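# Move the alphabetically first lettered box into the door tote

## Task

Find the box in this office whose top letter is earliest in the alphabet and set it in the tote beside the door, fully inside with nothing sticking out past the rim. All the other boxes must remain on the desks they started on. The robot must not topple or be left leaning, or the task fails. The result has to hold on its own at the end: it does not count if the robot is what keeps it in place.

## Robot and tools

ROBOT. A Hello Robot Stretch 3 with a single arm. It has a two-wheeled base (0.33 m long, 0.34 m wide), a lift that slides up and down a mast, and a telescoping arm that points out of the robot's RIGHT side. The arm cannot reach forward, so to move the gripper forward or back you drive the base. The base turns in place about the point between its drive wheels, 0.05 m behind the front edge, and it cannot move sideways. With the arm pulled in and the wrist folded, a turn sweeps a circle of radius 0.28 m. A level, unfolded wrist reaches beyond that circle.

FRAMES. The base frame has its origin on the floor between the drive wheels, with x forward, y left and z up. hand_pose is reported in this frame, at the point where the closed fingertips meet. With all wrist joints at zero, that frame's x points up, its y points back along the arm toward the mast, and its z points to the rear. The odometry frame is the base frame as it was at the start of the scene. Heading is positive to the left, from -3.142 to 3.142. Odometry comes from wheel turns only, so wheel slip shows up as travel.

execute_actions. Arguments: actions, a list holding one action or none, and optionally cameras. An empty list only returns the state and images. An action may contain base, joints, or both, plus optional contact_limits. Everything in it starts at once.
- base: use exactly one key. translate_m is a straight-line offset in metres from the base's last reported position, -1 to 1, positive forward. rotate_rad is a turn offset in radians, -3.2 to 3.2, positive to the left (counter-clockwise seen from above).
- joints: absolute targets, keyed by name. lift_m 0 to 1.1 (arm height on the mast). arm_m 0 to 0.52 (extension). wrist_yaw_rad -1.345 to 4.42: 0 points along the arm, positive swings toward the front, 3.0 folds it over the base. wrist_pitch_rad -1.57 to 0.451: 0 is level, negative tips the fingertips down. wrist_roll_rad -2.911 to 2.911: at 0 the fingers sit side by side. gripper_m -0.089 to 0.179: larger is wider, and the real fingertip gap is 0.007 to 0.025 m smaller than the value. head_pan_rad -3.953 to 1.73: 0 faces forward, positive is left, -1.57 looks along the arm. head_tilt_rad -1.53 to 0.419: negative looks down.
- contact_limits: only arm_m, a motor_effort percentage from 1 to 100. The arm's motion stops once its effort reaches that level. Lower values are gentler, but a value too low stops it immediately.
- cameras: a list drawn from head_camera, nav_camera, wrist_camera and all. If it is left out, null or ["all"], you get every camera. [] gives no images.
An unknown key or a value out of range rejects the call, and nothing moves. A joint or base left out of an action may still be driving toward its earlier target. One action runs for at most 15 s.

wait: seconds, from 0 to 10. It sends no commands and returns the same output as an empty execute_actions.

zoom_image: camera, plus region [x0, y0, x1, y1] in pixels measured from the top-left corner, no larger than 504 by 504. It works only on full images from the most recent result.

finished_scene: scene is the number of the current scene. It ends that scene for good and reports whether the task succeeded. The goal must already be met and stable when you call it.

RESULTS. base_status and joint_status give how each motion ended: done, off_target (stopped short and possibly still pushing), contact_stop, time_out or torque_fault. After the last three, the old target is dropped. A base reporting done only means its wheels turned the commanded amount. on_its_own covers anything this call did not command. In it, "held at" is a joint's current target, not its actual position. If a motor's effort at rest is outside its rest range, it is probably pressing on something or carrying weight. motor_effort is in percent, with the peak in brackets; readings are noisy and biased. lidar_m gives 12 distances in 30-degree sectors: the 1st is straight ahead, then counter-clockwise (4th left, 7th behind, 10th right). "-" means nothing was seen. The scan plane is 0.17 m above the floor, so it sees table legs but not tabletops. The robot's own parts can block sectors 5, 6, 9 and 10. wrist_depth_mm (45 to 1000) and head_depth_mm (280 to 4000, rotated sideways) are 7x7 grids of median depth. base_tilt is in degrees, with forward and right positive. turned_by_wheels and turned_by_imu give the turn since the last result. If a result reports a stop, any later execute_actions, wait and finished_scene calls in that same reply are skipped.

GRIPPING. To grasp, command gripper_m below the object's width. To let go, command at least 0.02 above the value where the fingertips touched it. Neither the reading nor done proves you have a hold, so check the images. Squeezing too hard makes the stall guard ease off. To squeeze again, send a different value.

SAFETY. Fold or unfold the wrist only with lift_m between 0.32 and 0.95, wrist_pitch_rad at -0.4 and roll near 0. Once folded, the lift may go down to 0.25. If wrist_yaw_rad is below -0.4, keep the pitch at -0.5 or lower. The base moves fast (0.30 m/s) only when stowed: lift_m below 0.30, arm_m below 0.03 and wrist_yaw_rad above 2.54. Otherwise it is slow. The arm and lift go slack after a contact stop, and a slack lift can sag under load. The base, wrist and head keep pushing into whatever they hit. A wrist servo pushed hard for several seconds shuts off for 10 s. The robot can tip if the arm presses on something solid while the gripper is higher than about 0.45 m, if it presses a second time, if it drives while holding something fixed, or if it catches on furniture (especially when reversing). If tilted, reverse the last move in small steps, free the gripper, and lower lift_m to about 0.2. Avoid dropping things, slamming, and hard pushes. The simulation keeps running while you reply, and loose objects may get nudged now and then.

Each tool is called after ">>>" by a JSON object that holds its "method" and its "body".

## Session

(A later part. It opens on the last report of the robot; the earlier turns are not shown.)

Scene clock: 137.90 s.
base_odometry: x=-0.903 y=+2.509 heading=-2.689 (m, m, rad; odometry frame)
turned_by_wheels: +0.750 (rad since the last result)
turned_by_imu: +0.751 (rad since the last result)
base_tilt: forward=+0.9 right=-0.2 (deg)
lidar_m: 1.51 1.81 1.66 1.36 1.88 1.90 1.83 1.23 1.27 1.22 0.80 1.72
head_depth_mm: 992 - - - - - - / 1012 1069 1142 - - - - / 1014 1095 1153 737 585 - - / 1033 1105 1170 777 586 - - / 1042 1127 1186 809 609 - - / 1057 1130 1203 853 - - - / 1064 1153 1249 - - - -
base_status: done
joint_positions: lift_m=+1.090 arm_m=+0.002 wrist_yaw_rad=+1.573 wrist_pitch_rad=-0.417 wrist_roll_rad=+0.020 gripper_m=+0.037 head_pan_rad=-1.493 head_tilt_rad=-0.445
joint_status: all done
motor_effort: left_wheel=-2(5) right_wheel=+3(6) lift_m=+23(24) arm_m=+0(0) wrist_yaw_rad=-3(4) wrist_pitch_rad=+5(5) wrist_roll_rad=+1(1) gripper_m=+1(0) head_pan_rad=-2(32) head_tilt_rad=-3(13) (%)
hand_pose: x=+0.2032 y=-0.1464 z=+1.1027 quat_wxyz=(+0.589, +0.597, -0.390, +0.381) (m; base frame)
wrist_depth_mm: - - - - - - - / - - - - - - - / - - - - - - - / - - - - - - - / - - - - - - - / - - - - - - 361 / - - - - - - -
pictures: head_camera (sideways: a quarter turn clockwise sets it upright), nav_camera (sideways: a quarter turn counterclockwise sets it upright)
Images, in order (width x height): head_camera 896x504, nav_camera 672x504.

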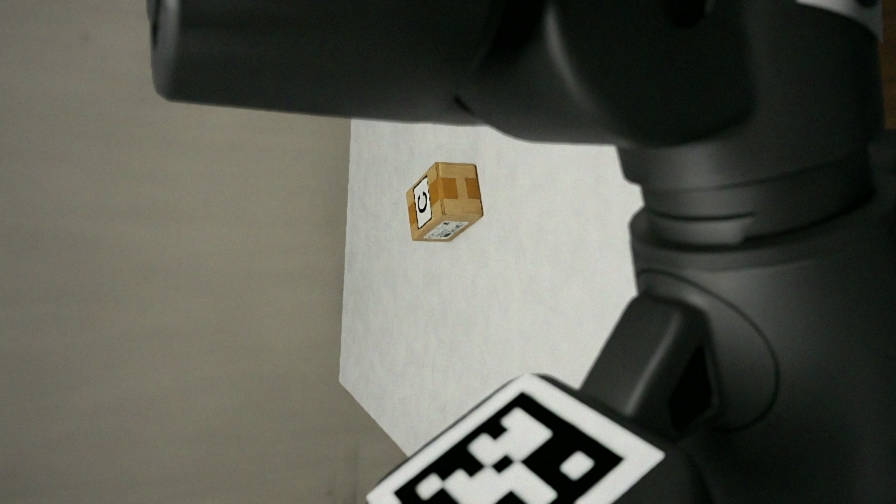

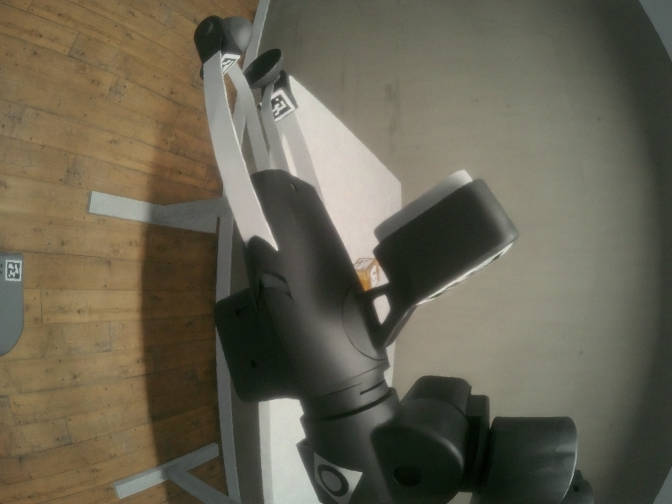

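>>> {"method": "execute_actions", "body": {"actions": [{"base": {"translate_m": 0.029}, "joints": {"wrist_yaw_rad": 0.433, "arm_m": 0.47, "wrist_pitch_rad": -0.65, "gripper_m": 0.15, "lift_m": 1.098, "wrist_roll_rad": 0.0}}]}}

Scene clock: 158.07 s.
base_odometry: x=-0.929 y=+2.496 heading=-2.689 (m, m, rad; odometry frame)
turned_by_wheels: +0.000 (rad since the last result)
turned_by_imu: +0.001 (rad since the last result)
base_tilt: forward=+1.0 right=-0.1 (deg)
lidar_m: 1.48 1.79 1.65 1.36 1.88 1.93 1.86 1.25 1.27 0.82 0.79 1.72
head_depth_mm: 979 - 1119 815 586 505 1379 / 998 - 1123 811 585 505 1395 / 1016 1076 1142 732 585 1541 1385 / 1026 1103 1176 811 585 1541 1393 / 1047 1123 1188 812 585 987 1154 / 1061 1139 1216 810 585 1581 1390 / 1067 1149 1242 855 584 1581 1381
base_status: done
joint_positions: lift_m=+1.097 arm_m=+0.470 wrist_yaw_rad=+0.435 wrist_pitch_rad=-0.662 wrist_roll_rad=+0.003 gripper_m=+0.150 head_pan_rad=-1.493 head_tilt_rad=-0.445
joint_status: all done
motor_effort: left_wheel=-2(4) right_wheel=+3(6) lift_m=+23(24) arm_m=+5(7) wrist_yaw_rad=-1(3) wrist_pitch_rad=+3(4) wrist_roll_rad=-1(1) gripper_m=+0(94) head_pan_rad=-2(1) head_tilt_rad=-3(3) (%)
hand_pose: x=+0.0573 y=-0.7846 z=+1.0596 quat_wxyz=(+0.702, +0.368, -0.604, -0.081) (m; base frame)
wrist_depth_mm: 886 746 630 558 498 446 403 / - 871 521 524 517 485 439 / - 984 426 429 429 432 431 / - 363 362 360 363 361 366 / 313 316 312 313 314 318 315 / 276 - 277 276 277 - 276 / 246 241 246 199 242 242 248
pictures: head_camera (sideways: a quarter turn clockwise sets it upright), nav_camera (sideways: a quarter turn counterclockwise sets it upright), wrist_camera
Images, in order (width x height): head_camera 896x504, nav_camera 672x504, wrist_camera 644x364.

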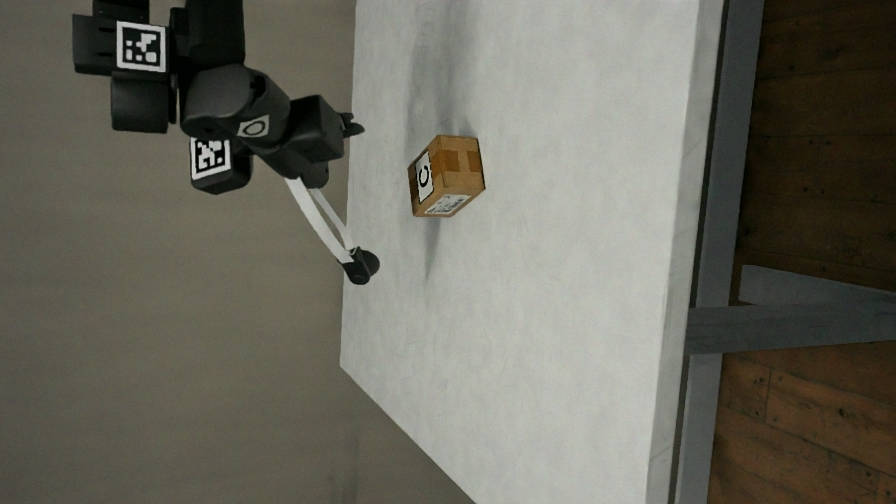

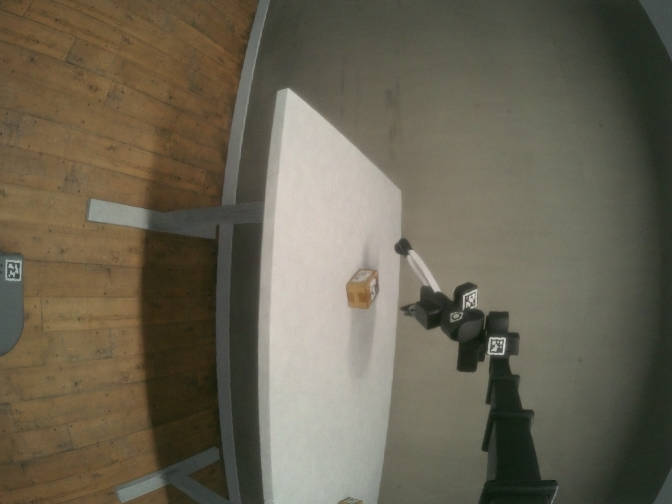

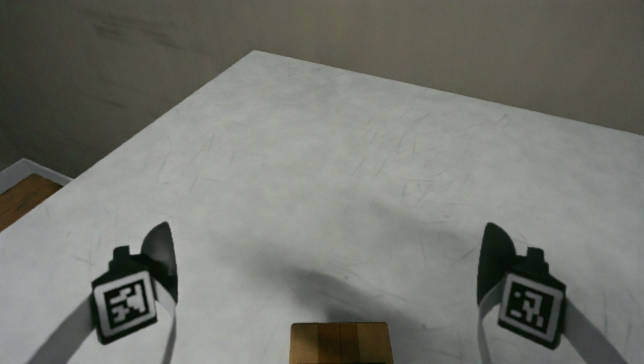

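>>> {"method": "execute_actions", "body": {"actions": [{"joints": {"arm_m": 0.49, "wrist_pitch_rad": -1.05}}], "cameras": ["head_camera", "wrist_camera"]}}

Scene clock: 162.17 s.
base_odometry: x=-0.929 y=+2.496 heading=-2.689 (m, m, rad; odometry frame)
turned_by_wheels: +0.000 (rad since the last result)
turned_by_imu: +0.001 (rad since the last result)
base_tilt: forward=+1.1 right=+0.1 (deg)
lidar_m: 1.48 1.79 1.65 1.36 1.87 1.93 1.85 1.25 1.27 0.82 0.79 1.72
head_depth_mm: 980 - 1120 811 586 506 1388 / 1002 - 1124 769 585 505 1385 / 1016 1082 1156 733 585 1527 1386 / 1028 1107 1171 766 586 1531 1380 / 1043 1124 1187 808 584 987 1158 / 1058 1140 1221 811 583 1580 1391 / 1069 1157 1255 854 584 1577 1386
base_status: not commanded
joint_positions: lift_m=+1.097 arm_m=+0.490 wrist_yaw_rad=+0.434 wrist_pitch_rad=-1.054 wrist_roll_rad=+0.003 gripper_m=+0.150 head_pan_rad=-1.493 head_tilt_rad=-0.445
joint_status: all done
motor_effort: left_wheel=-2(2) right_wheel=+3(3) lift_m=+23(23) arm_m=+5(4) wrist_yaw_rad=-1(1) wrist_pitch_rad=+1(3) wrist_roll_rad=-1(1) gripper_m=+0(0) head_pan_rad=-1(3) head_tilt_rad=-2(3) (%)
hand_pose: x=+0.0229 y=-0.7304 z=+1.0014 quat_wxyz=(+0.673, +0.479, -0.521, -0.217) (m; base frame)
wrist_depth_mm: 298 298 296 295 294 293 294 / 274 274 272 273 272 271 272 / 256 256 256 254 254 253 252 / 240 240 238 184 237 238 238 / 225 225 225 173 221 226 223 / 213 - 211 163 209 - 210 / 201 200 201 197 199 198 199
pictures: head_camera (sideways: a quarter turn clockwise sets it upright), wrist_camera
Images, in order (width x height): head_camera 896x504, wrist_camera 644x364.

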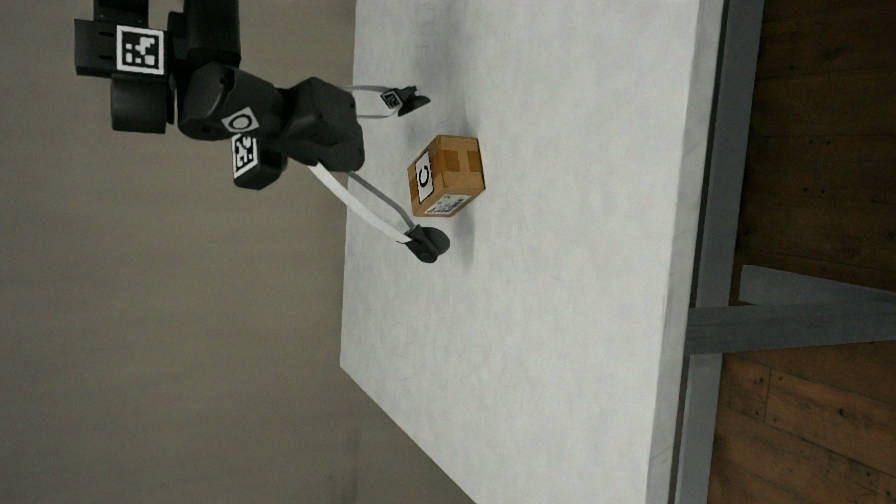

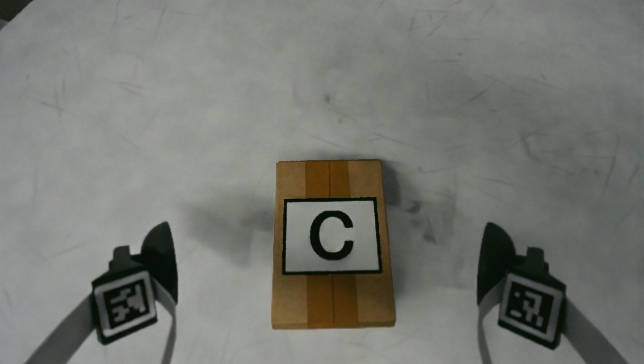

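>>> {"method": "execute_actions", "body": {"actions": [{"joints": {"arm_m": 0.50, "lift_m": 1.07, "gripper_m": 0.10}}], "cameras": ["head_camera", "wrist_camera"]}}

Scene clock: 172.57 s.
base_odometry: x=-0.929 y=+2.496 heading=-2.689 (m, m, rad; odometry frame)
turned_by_wheels: +0.000 (rad since the last result)
turned_by_imu: +0.001 (rad since the last result)
base_tilt: forward=+0.8 right=-0.1 (deg)
lidar_m: 1.48 1.79 1.65 1.36 1.88 1.92 1.86 1.25 1.27 0.82 0.79 1.71
head_depth_mm: 993 - 1123 811 588 505 1391 / 1002 - - 769 585 505 1392 / 1016 1090 1168 727 586 1546 1386 / 1029 1102 1165 806 584 1543 1400 / 1042 1128 1186 808 584 989 1160 / 1056 1140 1220 808 584 1590 1380 / 1074 1149 1251 858 585 1585 1386
base_status: not commanded
joint_positions: lift_m=+1.070 arm_m=+0.500 wrist_yaw_rad=+0.434 wrist_pitch_rad=-1.055 wrist_roll_rad=+0.003 gripper_m=+0.100 head_pan_rad=-1.493 head_tilt_rad=-0.445
joint_status: all done
motor_effort: left_wheel=-2(2) right_wheel=+2(3) lift_m=+16(19) arm_m=+5(5) wrist_yaw_rad=-1(1) wrist_pitch_rad=+2(1) wrist_roll_rad=-1(1) gripper_m=+0(94) head_pan_rad=-1(3) head_tilt_rad=-3(3) (%)
hand_pose: x=+0.0228 y=-0.7402 z=+0.9741 quat_wxyz=(+0.673, +0.479, -0.521, -0.217) (m; base frame)
wrist_depth_mm: 259 259 258 259 257 256 257 / 239 239 240 238 238 238 238 / 224 224 223 223 222 222 222 / 210 209 209 154 208 208 208 / 197 197 194 145 193 196 195 / 186 186 139 137 181 186 184 / 176 176 173 131 173 173 175
pictures: head_camera (sideways: a quarter turn clockwise sets it upright), wrist_camera
Images, in order (width x height): head_camera 896x504, wrist_camera 644x364.

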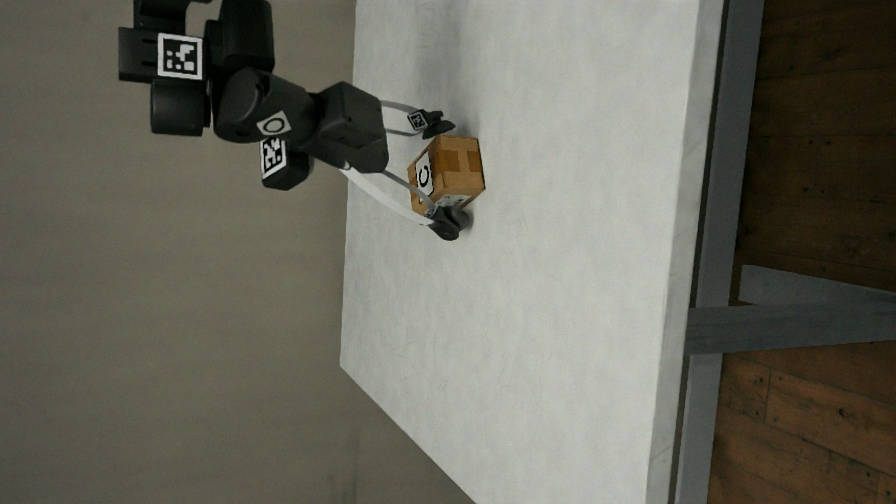

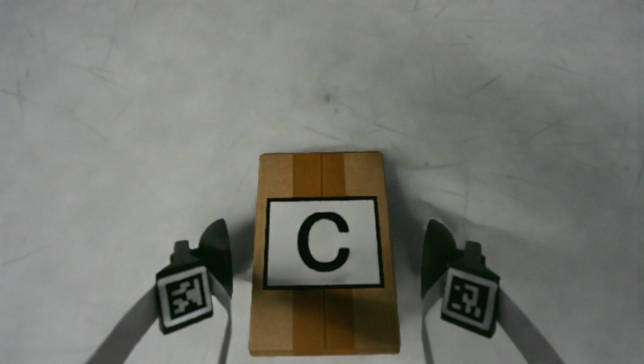

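>>> {"method": "execute_actions", "body": {"actions": [{"joints": {"gripper_m": 0.016}}], "cameras": ["wrist_camera"]}}

>>> {"method": "execute_actions", "body": {"actions": [{"joints": {"lift_m": 1.098}}], "cameras": ["head_camera", "wrist_camera"]}}

Scene clock: 176.70 s.
base_odometry: x=-0.929 y=+2.496 heading=-2.689 (m, m, rad; odometry frame)
turned_by_wheels: +0.000 (rad since the last result)
turned_by_imu: +0.001 (rad since the last result)
base_tilt: forward=+0.9 right=-0.1 (deg)
lidar_m: 1.48 1.79 1.65 1.36 1.88 1.93 1.86 1.25 1.27 0.82 0.79 1.72
head_depth_mm: 994 - 1125 810 586 506 1386 / 1003 - - 790 586 506 1384 / 1015 1091 1161 728 584 1537 1380 / 1028 1104 1169 807 584 1539 1391 / 1045 1126 1184 809 585 985 1164 / 1050 1135 1212 806 585 1581 1382 / 1070 1153 1250 855 584 1579 1390
base_status: not commanded
joint_positions: lift_m=+1.070 arm_m=+0.500 wrist_yaw_rad=+0.434 wrist_pitch_rad=-1.058 wrist_roll_rad=+0.003 gripper_m=+0.017 head_pan_rad=-1.493 head_tilt_rad=-0.445
joint_status: all done
motor_effort: left_wheel=-2(2) right_wheel=+3(3) lift_m=+16(16) arm_m=+5(5) wrist_yaw_rad=-1(1) wrist_pitch_rad=+2(2) wrist_roll_rad=-1(1) gripper_m=-23(99) head_pan_rad=-3(2) head_tilt_rad=-3(4) (%)
hand_pose: x=+0.0225 y=-0.7396 z=+0.9738 quat_wxyz=(+0.672, +0.480, -0.520, -0.218) (m; base frame)
wrist_depth_mm: 259 258 256 256 255 256 254 / 239 239 238 238 238 237 236 / 223 223 223 222 221 221 221 / 209 209 208 150 205 207 206 / 197 196 196 142 192 195 194 / 185 185 135 133 134 184 184 / 176 175 174 127 171 175 174
pictures: wrist_camera
Images, in order (width x height): wrist_camera 644x364.

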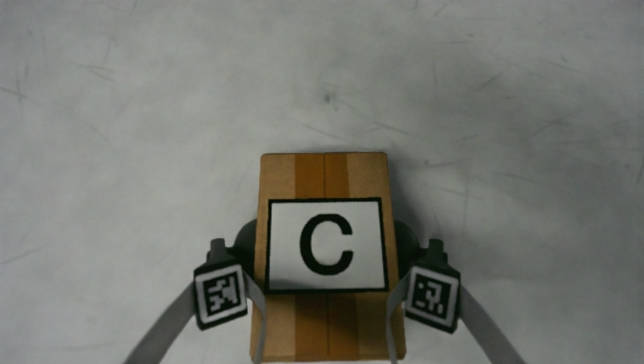

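Scene clock: 177.73 s.
base_odometry: x=-0.929 y=+2.496 heading=-2.689 (m, m, rad; odometry frame)
turned_by_wheels: +0.000 (rad since the last result)
turned_by_imu: +0.000 (rad since the last result)
base_tilt: forward=+0.8 right=-0.1 (deg)
lidar_m: 1.48 1.79 1.64 1.36 1.88 1.93 1.86 1.25 1.27 0.82 0.79 1.72
head_depth_mm: 974 - 1116 815 586 506 1396 / 1001 - 1121 769 586 506 1388 / 1013 1090 1158 726 586 1538 1379 / 1030 1104 1165 809 584 1547 1385 / 1038 1119 1183 811 583 989 1161 / 1057 1137 1214 809 584 1582 1392 / 1066 1152 1242 853 584 1583 1373
base_status: not commanded
joint_positions: lift_m=+1.097 arm_m=+0.500 wrist_yaw_rad=+0.434 wrist_pitch_rad=-1.059 wrist_roll_rad=+0.003 gripper_m=+0.020 head_pan_rad=-1.493 head_tilt_rad=-0.445
joint_status: all done
motor_effort: left_wheel=-2(2) right_wheel=+2(2) lift_m=+24(24) arm_m=+5(5) wrist_yaw_rad=-1(1) wrist_pitch_rad=+3(3) wrist_roll_rad=-1(1) gripper_m=-22(23) head_pan_rad=-3(3) head_tilt_rad=-4(2) (%)
hand_pose: x=+0.0224 y=-0.7393 z=+1.0008 quat_wxyz=(+0.672, +0.480, -0.520, -0.218) (m; base frame)
wrist_depth_mm: 294 292 293 292 291 291 291 / 273 273 273 271 271 270 268 / 255 254 253 253 253 252 252 / 238 238 237 151 234 237 236 / 224 224 224 141 220 223 223 / 212 211 135 134 134 210 210 / 201 200 198 127 196 199 199
pictures: head_camera (sideways: a quarter turn clockwise sets it upright), wrist_camera
Images, in order (width x height): head_camera 896x504, wrist_camera 644x364.

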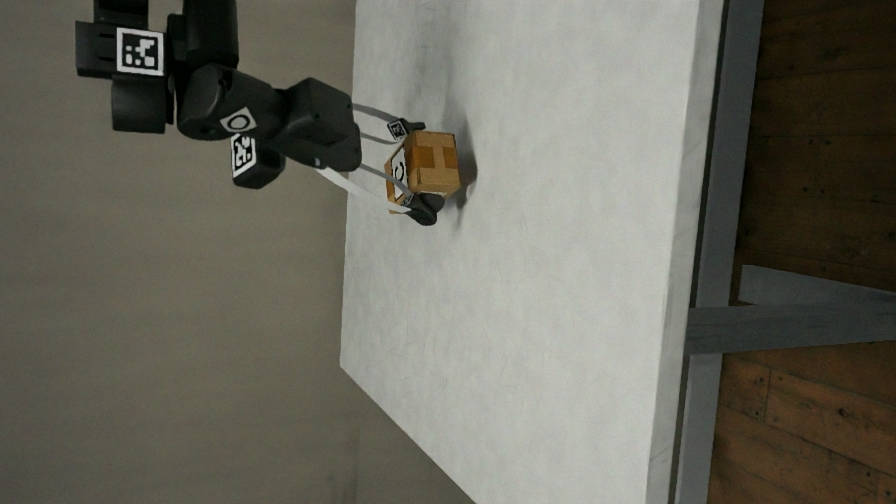

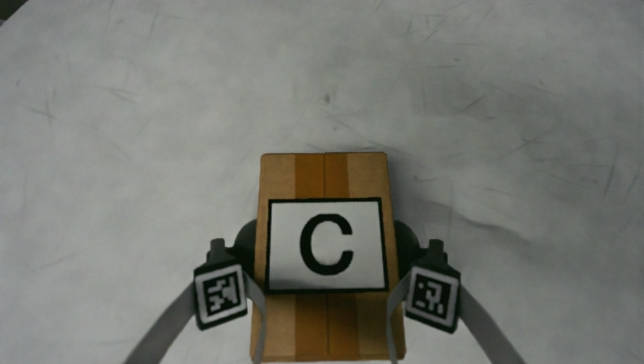

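>>> {"method": "execute_actions", "body": {"actions": [{"base": {"rotate_rad": 1.3}, "joints": {"arm_m": 0.25, "wrist_pitch_rad": -0.4, "wrist_yaw_rad": 1.57, "head_pan_rad": -0.8, "head_tilt_rad": -0.8}}], "cameras": ["nav_camera", "wrist_camera"]}}

Scene clock: 204.53 s.
base_odometry: x=-0.929 y=+2.496 heading=-1.389 (m, m, rad; odometry frame)
turned_by_wheels: +1.300 (rad since the last result)
turned_by_imu: +1.301 (rad since the last result)
base_tilt: forward=+1.2 right=-0.1 (deg)
lidar_m: 1.36 1.36 1.61 1.86 1.85 1.26 1.22 0.79 1.39 1.48 1.92 1.65
head_depth_mm: 1625 383 2072 1772 1491 1303 1161 / 1682 1339 2150 1778 1508 1313 1163 / 1712 1406 2169 1785 1517 1324 1148 / 1726 1823 2112 1786 1513 1312 1163 / 1717 2293 2112 1791 1509 1309 1164 / 2084 2411 2144 1798 1508 1319 1165 / 2083 1885 2035 1781 1521 1315 1164
base_status: done
joint_positions: lift_m=+1.097 arm_m=+0.250 wrist_yaw_rad=+1.568 wrist_pitch_rad=-0.428 wrist_roll_rad=+0.003 gripper_m=+0.020 head_pan_rad=-0.807 head_tilt_rad=-0.790
joint_status: all done
motor_effort: left_wheel=-2(6) right_wheel=+3(9) lift_m=+23(23) arm_m=-4(5) wrist_yaw_rad=+2(8) wrist_pitch_rad=+8(10) wrist_roll_rad=-1(1) gripper_m=-21(22) head_pan_rad=+2(27) head_tilt_rad=-6(30) (%)
hand_pose: x=+0.2018 y=-0.3962 z=+1.1079 quat_wxyz=(+0.595, +0.595, -0.384, +0.381) (m; base frame)
wrist_depth_mm: - - - - - - - / - - - - - - - / - - - - - - - / - - - 151 - - - / - - - 141 - - 808 / - - 135 133 133 - - / - - - 127 - - -
pictures: nav_camera (sideways: a quarter turn counterclockwise sets it upright), wrist_camera
Images, in order (width x height): nav_camera 672x504, wrist_camera 644x364.

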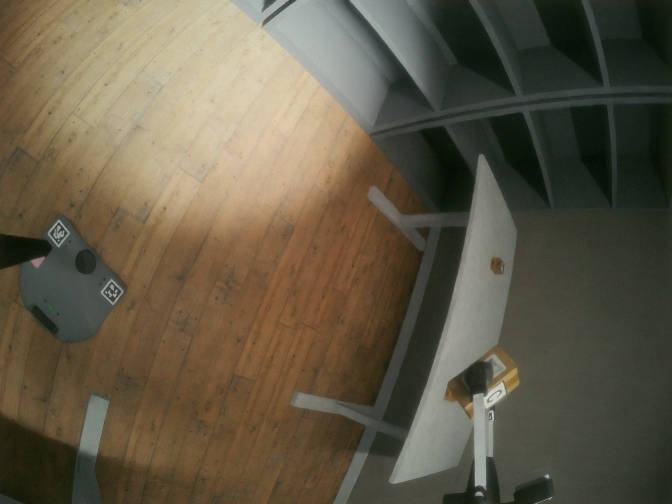

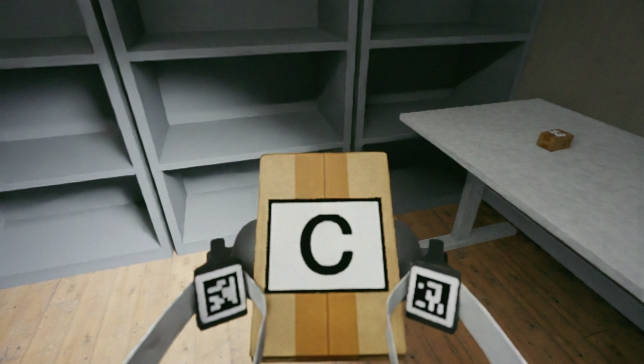

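>>> {"method": "execute_actions", "body": {"actions": [{"base": {"rotate_rad": 1.12}, "joints": {"arm_m": 0.005, "lift_m": 0.85, "head_pan_rad": 0.0, "head_tilt_rad": -0.7}}], "cameras": ["nav_camera"]}}

>>> {"method": "execute_actions", "body": {"actions": [{"base": {"translate_m": 1.0}, "joints": {"lift_m": 0.29, "wrist_yaw_rad": 2.7}}]}}

Scene clock: 210.50 s.
base_odometry: x=-0.929 y=+2.496 heading=-0.270 (m, m, rad; odometry frame)
turned_by_wheels: +1.120 (rad since the last result)
turned_by_imu: +1.121 (rad since the last result)
base_tilt: forward=+0.8 right=-0.2 (deg)
lidar_m: 1.61 1.85 1.86 1.25 1.22 0.79 1.45 1.48 1.92 1.65 1.36 1.60
head_depth_mm: 2624 2839 1744 1830 1611 1366 1194 / 2426 2779 2456 1960 1606 1372 1198 / 2219 2515 2476 1950 1620 1374 1195 / 2065 2272 2430 1955 1615 1364 1198 / 1912 2146 2308 1945 1608 1383 1194 / 1800 1981 2223 1964 1606 1380 1195 / 1685 1848 2027 1989 1632 1379 1204
base_status: done
joint_positions: lift_m=+0.850 arm_m=+0.005 wrist_yaw_rad=+1.568 wrist_pitch_rad=-0.427 wrist_roll_rad=+0.003 gripper_m=+0.020 head_pan_rad=-0.007 head_tilt_rad=-0.705
joint_status: all done
motor_effort: left_wheel=-2(5) right_wheel=+2(7) lift_m=+17(20) arm_m=-4(2) wrist_yaw_rad=+2(3) wrist_pitch_rad=+9(8) wrist_roll_rad=-1(1) gripper_m=-21(22) head_pan_rad=+2(27) head_tilt_rad=+2(15) (%)
hand_pose: x=+0.2018 y=-0.1511 z=+0.8607 quat_wxyz=(+0.595, +0.595, -0.384, +0.381) (m; base frame)
wrist_depth_mm: - - - - - - - / - - - - - - - / - - - - - - - / - - - 151 - - - / - - - 141 - - - / - - 135 134 134 - - / - - - 126 - - -
pictures: nav_camera (sideways: a quarter turn counterclockwise sets it upright)
Images, in order (width x height): nav_camera 672x504.

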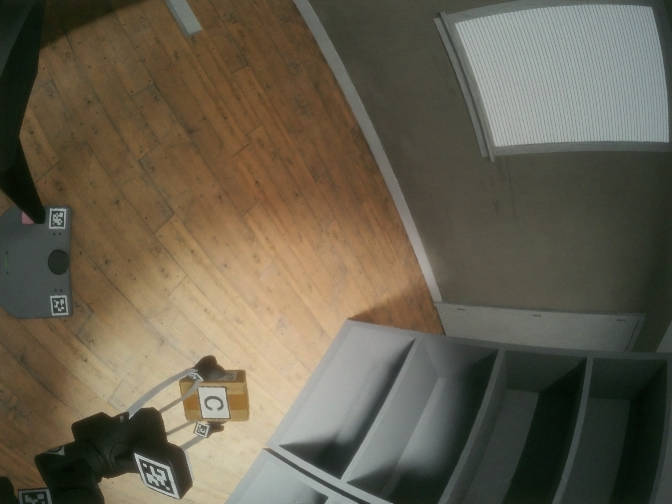

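Scene clock: 219.00 s.
base_odometry: x=+0.035 y=+2.230 heading=-0.270 (m, m, rad; odometry frame)
turned_by_wheels: +0.000 (rad since the last result)
turned_by_imu: +0.000 (rad since the last result)
base_tilt: forward=+1.0 right=-0.2 (deg)
lidar_m: 1.27 1.12 1.12 1.33 1.90 1.75 1.72 2.37 1.80 1.00 1.14 0.69
head_depth_mm: 1605 1823 2152 1957 1600 1367 1193 / 1457 1664 1921 1960 1611 1366 1192 / 1351 1506 1737 1897 1613 1380 1203 / 1250 1382 1573 1798 1621 1372 1190 / 1161 1280 1429 1636 1619 1380 1199 / 1078 1180 1317 1481 1577 1372 1199 / 1015 1106 1218 1372 1506 1375 1199
base_status: done
joint_positions: lift_m=+0.290 arm_m=+0.005 wrist_yaw_rad=+2.697 wrist_pitch_rad=-0.427 wrist_roll_rad=+0.003 gripper_m=+0.020 head_pan_rad=-0.007 head_tilt_rad=-0.704
joint_status: all done
motor_effort: left_wheel=-2(6) right_wheel=+3(9) lift_m=+16(18) arm_m=-4(4) wrist_yaw_rad=+4(7) wrist_pitch_rad=+8(8) wrist_roll_rad=-1(1) gripper_m=-21(22) head_pan_rad=+1(1) head_tilt_rad=+2(1) (%)
hand_pose: x=+0.0747 y=+0.0511 z=+0.3008 quat_wxyz=(+0.299, +0.708, -0.006, +0.640) (m; base frame)
wrist_depth_mm: - - - - - 970 876 / - - - - - - 933 / - - - - - - 992 / 812 827 817 151 779 824 832 / 670 648 650 142 629 653 659 / - 543 135 134 134 544 548 / - - 127 127 437 462 463
pictures: head_camera (sideways: a quarter turn clockwise sets it upright), nav_camera (sideways: a quarter turn counterclockwise sets it upright), wrist_camera
Images, in order (width x height): head_camera 896x504, nav_camera 672x504, wrist_camera 644x364.

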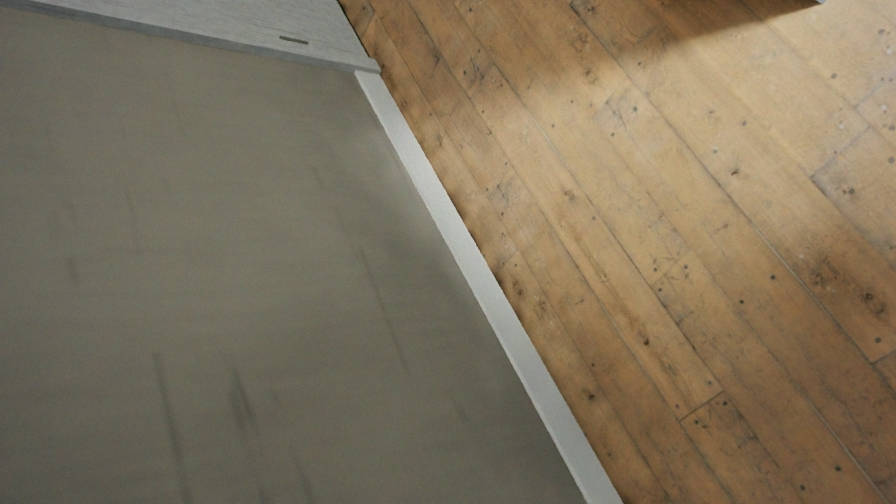

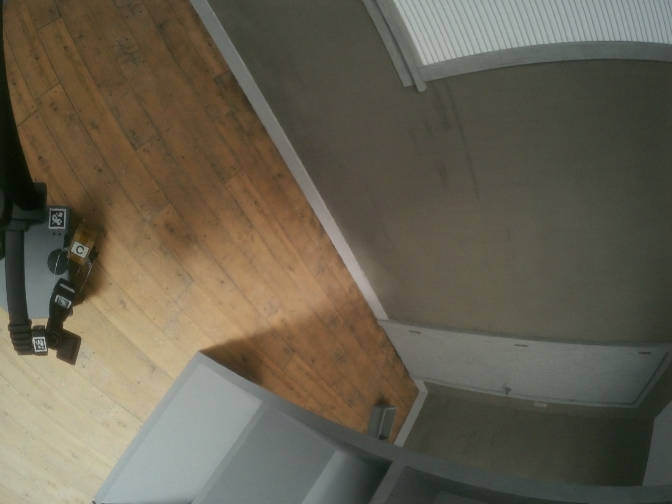

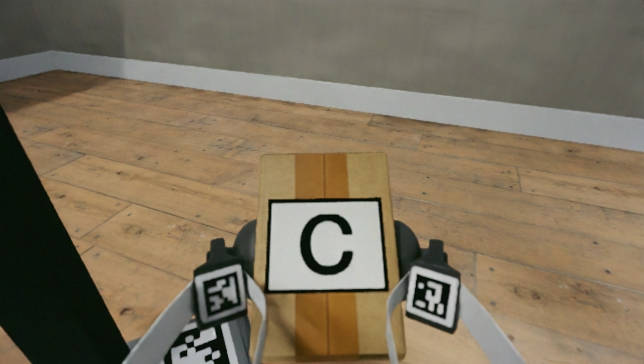

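>>> {"method": "execute_actions", "body": {"actions": [{"base": {"translate_m": 0.81}, "joints": {"head_pan_rad": -0.85, "head_tilt_rad": -0.6}}], "cameras": ["head_camera", "nav_camera"]}}

Scene clock: 229.40 s.
base_odometry: x=+0.816 y=+2.014 heading=-0.270 (m, m, rad; odometry frame)
turned_by_wheels: +0.000 (rad since the last result)
turned_by_imu: +0.000 (rad since the last result)
base_tilt: forward=+1.0 right=-0.1 (deg)
lidar_m: 0.61 0.53 0.53 0.63 1.14 2.00 2.51 2.79 0.45 0.51 2.33 1.01
head_depth_mm: 1946 2132 2386 2220 1753 1453 1251 / 1937 2146 2404 2211 1775 1458 1247 / 1965 2158 2410 2136 1775 1459 1255 / 1986 2153 2403 2157 1772 1460 1251 / 1982 2178 2424 2224 1766 1467 1254 / 1943 2039 1993 2005 1777 1466 1254 / 1391 1401 1415 1422 1474 1413 1261
base_status: done
joint_positions: lift_m=+0.290 arm_m=+0.005 wrist_yaw_rad=+2.697 wrist_pitch_rad=-0.427 wrist_roll_rad=+0.003 gripper_m=+0.020 head_pan_rad=-0.843 head_tilt_rad=-0.606
joint_status: all done
motor_effort: left_wheel=-2(6) right_wheel=+2(9) lift_m=+17(17) arm_m=-4(4) wrist_yaw_rad=+3(4) wrist_pitch_rad=+9(8) wrist_roll_rad=-1(1) gripper_m=-21(22) head_pan_rad=-2(30) head_tilt_rad=+3(15) (%)
hand_pose: x=+0.0747 y=+0.0511 z=+0.3008 quat_wxyz=(+0.299, +0.708, -0.006, +0.640) (m; base frame)
wrist_depth_mm: 795 689 613 549 502 457 419 / 881 768 681 596 537 487 444 / 953 866 744 647 582 523 475 / 822 809 782 151 608 569 510 / 676 653 656 142 623 599 536 / - 540 135 134 134 543 549 / - - 127 127 439 466 461
pictures: head_camera (sideways: a quarter turn clockwise sets it upright), nav_camera (sideways: a quarter turn counterclockwise sets it upright)
Images, in order (width x height): head_camera 896x504, nav_camera 672x504.

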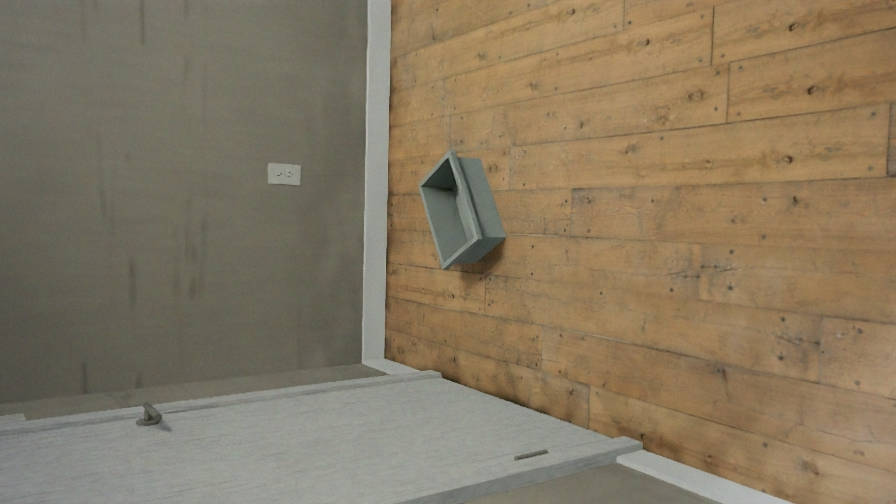

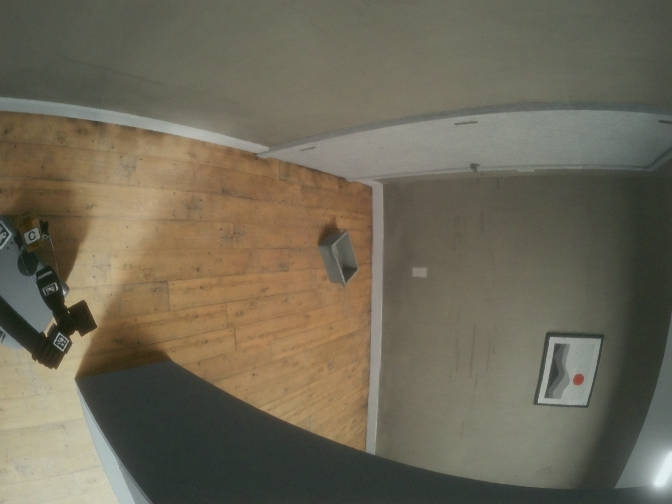

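>>> {"method": "execute_actions", "body": {"actions": [{"base": {"rotate_rad": -0.85}, "joints": {"head_pan_rad": 0.0, "head_tilt_rad": -1.0}}], "cameras": []}}

>>> {"method": "execute_actions", "body": {"actions": [{"base": {"translate_m": 1.0}}], "cameras": ["head_camera", "nav_camera"]}}

Scene clock: 247.23 s.
base_odometry: x=+0.816 y=+2.014 heading=-1.120 (m, m, rad; odometry frame)
turned_by_wheels: -0.850 (rad since the last result)
turned_by_imu: -0.847 (rad since the last result)
base_tilt: forward=+0.9 right=+0.0 (deg)
lidar_m: 2.24 0.78 0.56 0.53 0.55 0.74 1.94 2.52 3.14 1.32 0.45 0.60
head_depth_mm: 2155 1971 1711 1491 1334 1212 1101 / 2167 1966 1700 1501 1346 1217 1109 / 2161 1893 1712 1510 1342 1211 1108 / 2202 1910 1723 1512 1358 1223 1130 / 2185 1997 1734 1523 1351 1221 1123 / 2048 1918 1731 1530 1358 1231 1114 / 1441 1440 1495 1463 1340 1230 1122
base_status: done
joint_positions: lift_m=+0.290 arm_m=+0.005 wrist_yaw_rad=+2.697 wrist_pitch_rad=-0.427 wrist_roll_rad=+0.003 gripper_m=+0.020 head_pan_rad=-0.007 head_tilt_rad=-0.988
joint_status: all done
motor_effort: left_wheel=+3(9) right_wheel=-2(7) lift_m=+17(17) arm_m=-4(4) wrist_yaw_rad=+3(3) wrist_pitch_rad=+8(9) wrist_roll_rad=-1(1) gripper_m=-22(22) head_pan_rad=+3(31) head_tilt_rad=-7(35) (%)
hand_pose: x=+0.0747 y=+0.0511 z=+0.3008 quat_wxyz=(+0.299, +0.708, -0.006, +0.640) (m; base frame)
wrist_depth_mm: 444 484 542 613 703 833 964 / 467 517 576 657 777 919 - / 502 552 627 732 844 990 - / 539 594 659 151 782 836 822 / 572 618 653 142 628 660 659 / - 538 135 134 134 544 543 / - - 127 127 442 463 465
pictures: none
No camera images: the call's "cameras" was empty. Leave "cameras" out to get every camera's image.

Scene clock: 252.30 s.
base_odometry: x=+1.252 y=+1.114 heading=-1.119 (m, m, rad; odometry frame)
turned_by_wheels: +0.000 (rad since the last result)
turned_by_imu: -0.001 (rad since the last result)
base_tilt: forward=+1.1 right=+0.0 (deg)
lidar_m: 1.33 0.78 0.55 0.53 0.57 0.77 2.01 0.60 0.58 1.47 1.94 1.39
head_depth_mm: 1253 1467 1669 1492 1331 1209 1100 / 1256 1466 1655 1502 1333 1215 1107 / 1253 1470 1677 1450 1349 1212 1114 / 1266 1485 1683 1461 1327 1220 1116 / 1268 1498 1670 1509 1349 1224 1121 / 1272 1506 1695 1510 1359 1228 1112 / 1272 1470 1556 1473 1359 1229 1124
base_status: done
joint_positions: lift_m=+0.290 arm_m=+0.005 wrist_yaw_rad=+2.697 wrist_pitch_rad=-0.427 wrist_roll_rad=+0.003 gripper_m=+0.020 head_pan_rad=-0.007 head_tilt_rad=-0.989
joint_status: not commanded
motor_effort: left_wheel=+2(10) right_wheel=-2(4) lift_m=+16(17) arm_m=-4(4) wrist_yaw_rad=+3(4) wrist_pitch_rad=+8(8) wrist_roll_rad=-1(1) gripper_m=-22(21) head_pan_rad=+2(2) head_tilt_rad=-6(7) (%)
hand_pose: x=+0.0747 y=+0.0511 z=+0.3008 quat_wxyz=(+0.299, +0.708, -0.006, +0.640) (m; base frame)
wrist_depth_mm: 458 501 537 616 705 834 - / 487 544 590 663 779 909 - / 518 573 630 734 879 990 - / 559 610 678 150 782 831 824 / 600 616 652 142 631 657 630 / - 538 135 134 134 542 527 / - - 127 127 439 467 466
pictures: head_camera (sideways: a quarter turn clockwise sets it upright), nav_camera (sideways: a quarter turn counterclockwise sets it upright)
Images, in order (width x height): head_camera 896x504, nav_camera 672x504.

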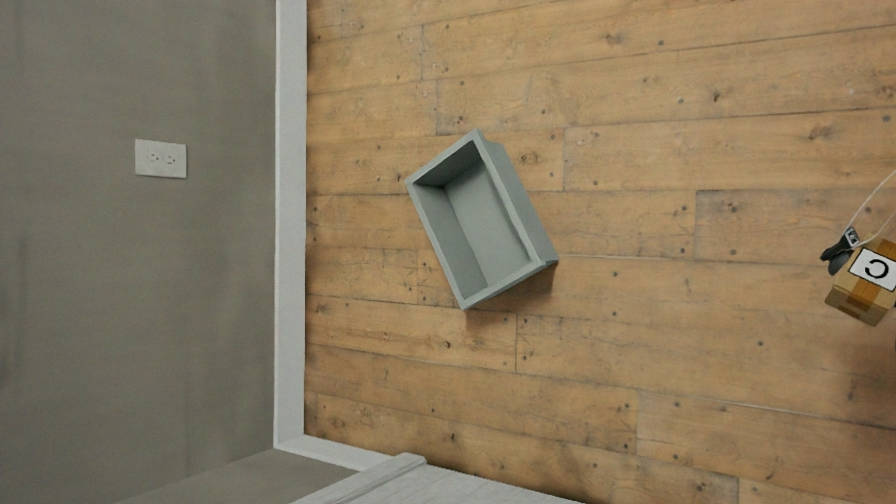

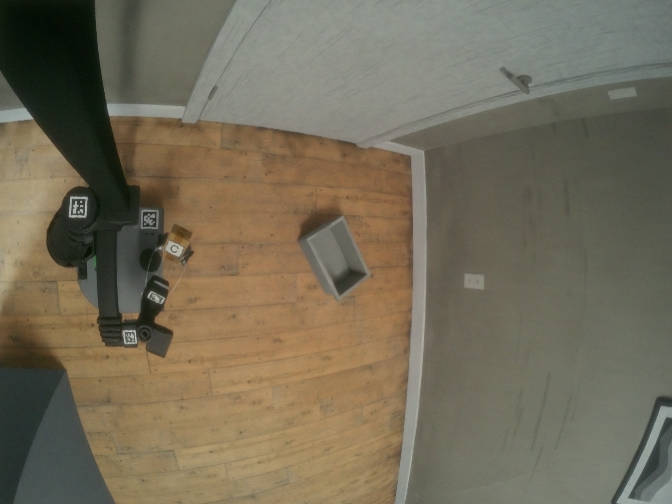

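>>> {"method": "execute_actions", "body": {"actions": [{"base": {"translate_m": 0.2}, "joints": {"lift_m": 0.33, "wrist_yaw_rad": 0.566, "arm_m": 0.1}}], "cameras": []}}

>>> {"method": "execute_actions", "body": {"actions": [{"base": {"rotate_rad": 1.538}, "joints": {"arm_m": 0.323, "wrist_pitch_rad": -1.05, "head_pan_rad": -1.55, "head_tilt_rad": -1.1}}]}}

Scene clock: 267.17 s.
base_odometry: x=+1.339 y=+0.934 heading=-1.119 (m, m, rad; odometry frame)
turned_by_wheels: +0.000 (rad since the last result)
turned_by_imu: +0.001 (rad since the last result)
base_tilt: forward=+0.9 right=+0.0 (deg)
lidar_m: 1.13 0.79 0.56 0.53 0.58 0.77 2.02 0.73 0.84 2.17 1.65 1.19
head_depth_mm: 1064 1242 1513 1497 1342 1216 1101 / 1059 1240 1520 1505 1342 1209 1108 / 1061 1245 1523 1506 1322 1214 1112 / 1073 1264 1519 1497 1337 1214 1112 / 1071 1263 1543 1513 1329 1222 1120 / 1078 1262 1547 1527 1356 1219 1115 / 1083 1271 1492 1466 1352 1225 1122
base_status: done
joint_positions: lift_m=+0.330 arm_m=+0.100 wrist_yaw_rad=+0.569 wrist_pitch_rad=-0.427 wrist_roll_rad=+0.002 gripper_m=+0.020 head_pan_rad=-0.007 head_tilt_rad=-0.989
joint_status: all done
motor_effort: left_wheel=+2(10) right_wheel=-2(6) lift_m=+24(25) arm_m=+5(5) wrist_yaw_rad=-3(4) wrist_pitch_rad=+8(8) wrist_roll_rad=-1(1) gripper_m=-23(23) head_pan_rad=+1(3) head_tilt_rad=-7(6) (%)
hand_pose: x=+0.0988 y=-0.4327 z=+0.3405 quat_wxyz=(+0.705, +0.338, -0.622, +0.050) (m; base frame)
wrist_depth_mm: 911 - - - - - - / 929 - - - - - - / 963 - - - - - - / 887 888 888 150 859 909 923 / 711 708 711 142 691 722 722 / 587 586 135 134 134 599 604 / 503 502 490 126 482 509 511
pictures: none
No camera images: the call's "cameras" was empty. Leave "cameras" out to get every camera's image.

Scene clock: 270.57 s.
base_odometry: x=+1.339 y=+0.934 heading=+0.419 (m, m, rad; odometry frame)
turned_by_wheels: +1.538 (rad since the last result)
turned_by_imu: +1.538 (rad since the last result)
base_tilt: forward=+0.8 right=+0.0 (deg)
lidar_m: 0.53 0.57 0.75 1.75 0.73 0.81 1.90 1.73 1.20 1.13 0.82 0.57
head_depth_mm: 1132 1360 1533 1411 1292 1186 1115 / 1137 1362 1559 1433 1281 - - / 1138 1370 1548 1375 1281 1207 - / 1140 1370 1553 1397 1280 1208 1114 / 1144 1366 1555 1431 1305 1197 1111 / 1146 1378 1562 1425 1300 1203 1109 / 1148 1383 1554 1416 1315 1209 1113
base_status: done
joint_positions: lift_m=+0.330 arm_m=+0.323 wrist_yaw_rad=+0.567 wrist_pitch_rad=-1.059 wrist_roll_rad=+0.002 gripper_m=+0.020 head_pan_rad=-1.543 head_tilt_rad=-1.087
joint_status: all done
motor_effort: left_wheel=-1(6) right_wheel=+2(7) lift_m=+23(23) arm_m=+5(4) wrist_yaw_rad=-1(3) wrist_pitch_rad=+2(9) wrist_roll_rad=-1(1) gripper_m=-22(22) head_pan_rad=-3(31) head_tilt_rad=-7(21) (%)
hand_pose: x=+0.0346 y=-0.5559 z=+0.2333 quat_wxyz=(+0.686, +0.513, -0.486, -0.173) (m; base frame)
wrist_depth_mm: 501 545 546 544 543 535 521 / 501 509 503 507 505 503 503 / 472 467 470 469 469 467 467 / 442 441 313 151 309 431 438 / 415 411 347 142 370 336 410 / 393 389 136 134 134 309 387 / 372 373 342 127 356 339 368
pictures: head_camera (sideways: a quarter turn clockwise sets it upright), nav_camera (sideways: a quarter turn counterclockwise sets it upright), wrist_camera
Images, in order (width x height): head_camera 896x504, nav_camera 672x504, wrist_camera 644x364.

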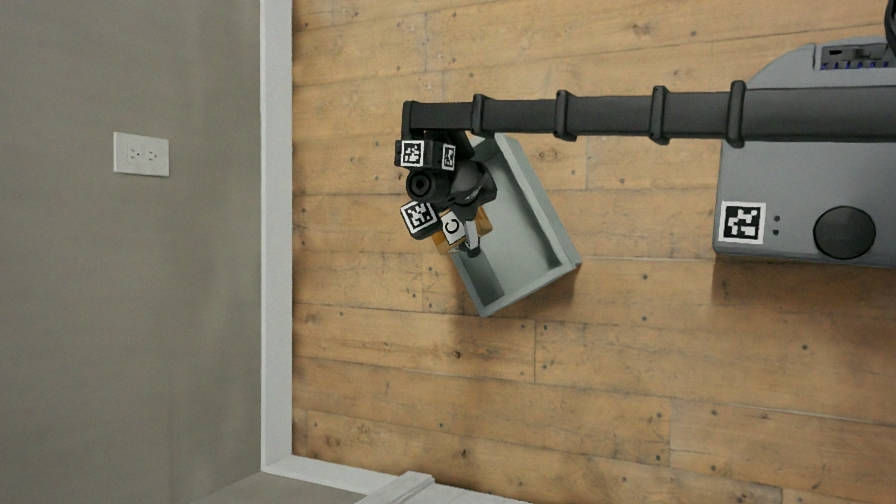

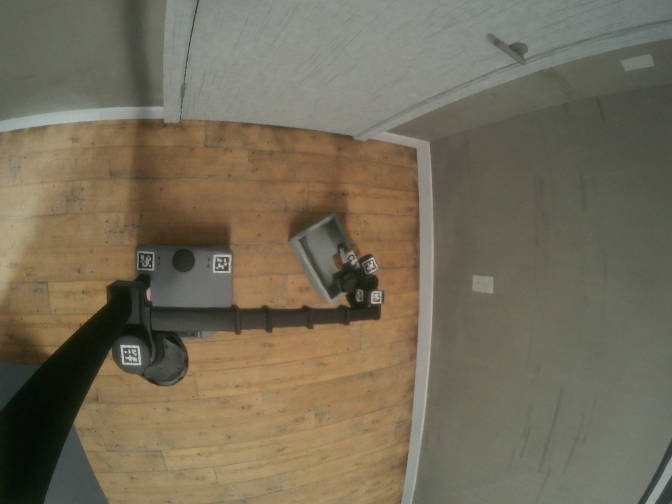

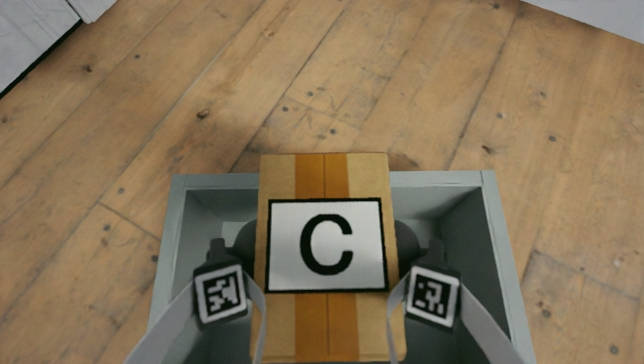

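>>> {"method": "execute_actions", "body": {"actions": [{"joints": {"arm_m": 0.34, "lift_m": 0.13}}], "cameras": ["head_camera", "wrist_camera"]}}

Scene clock: 280.70 s.
base_odometry: x=+1.339 y=+0.934 heading=+0.419 (m, m, rad; odometry frame)
turned_by_wheels: +0.000 (rad since the last result)
turned_by_imu: +0.001 (rad since the last result)
base_tilt: forward=+1.1 right=-0.1 (deg)
lidar_m: 0.53 0.57 0.74 1.75 0.73 0.80 1.90 1.73 1.20 1.13 0.82 0.57
head_depth_mm: 1130 1358 1530 1411 1288 1194 1102 / 1130 1362 1548 1429 1299 1204 - / 1138 1374 1554 1436 1289 1212 - / 1142 1367 1550 1420 1278 1205 1113 / 1145 1374 1560 1420 1301 1196 1107 / 1145 1383 1568 1430 1300 1204 1117 / 1145 1388 1540 1409 1305 1202 1109
base_status: not commanded
joint_positions: lift_m=+0.130 arm_m=+0.340 wrist_yaw_rad=+0.567 wrist_pitch_rad=-1.060 wrist_roll_rad=+0.002 gripper_m=+0.020 head_pan_rad=-1.543 head_tilt_rad=-1.087
joint_status: all done
motor_effort: left_wheel=-1(1) right_wheel=+2(2) lift_m=+16(17) arm_m=+5(6) wrist_yaw_rad=-1(1) wrist_pitch_rad=+3(3) wrist_roll_rad=-1(1) gripper_m=-21(21) head_pan_rad=-2(2) head_tilt_rad=-8(7) (%)
hand_pose: x=+0.0345 y=-0.5726 z=+0.0336 quat_wxyz=(+0.685, +0.514, -0.486, -0.173) (m; base frame)
wrist_depth_mm: 113 113 114 114 115 115 115 / 138 138 139 140 141 141 142 / 167 178 179 180 181 182 161 / 172 214 215 150 212 213 162 / 172 203 204 141 200 202 163 / 171 193 135 134 133 191 163 / 170 182 180 127 178 181 163
pictures: head_camera (sideways: a quarter turn clockwise sets it upright), wrist_camera
Images, in order (width x height): head_camera 896x504, wrist_camera 644x364.

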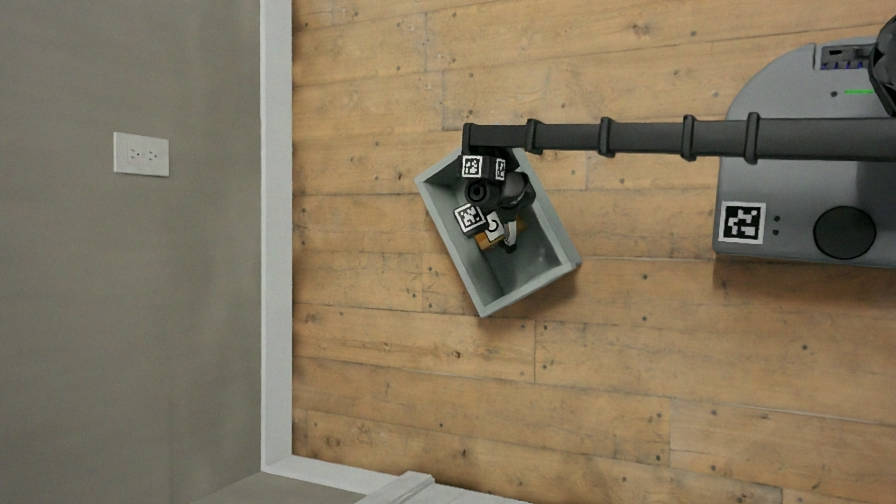

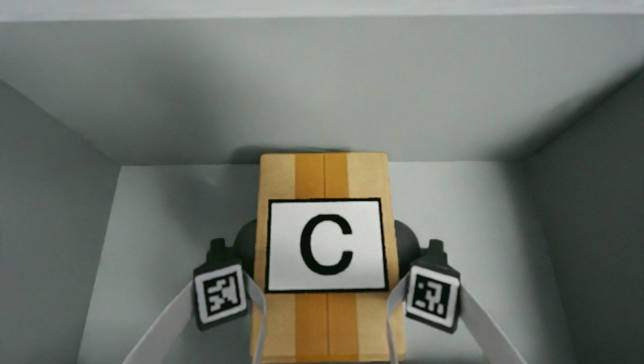

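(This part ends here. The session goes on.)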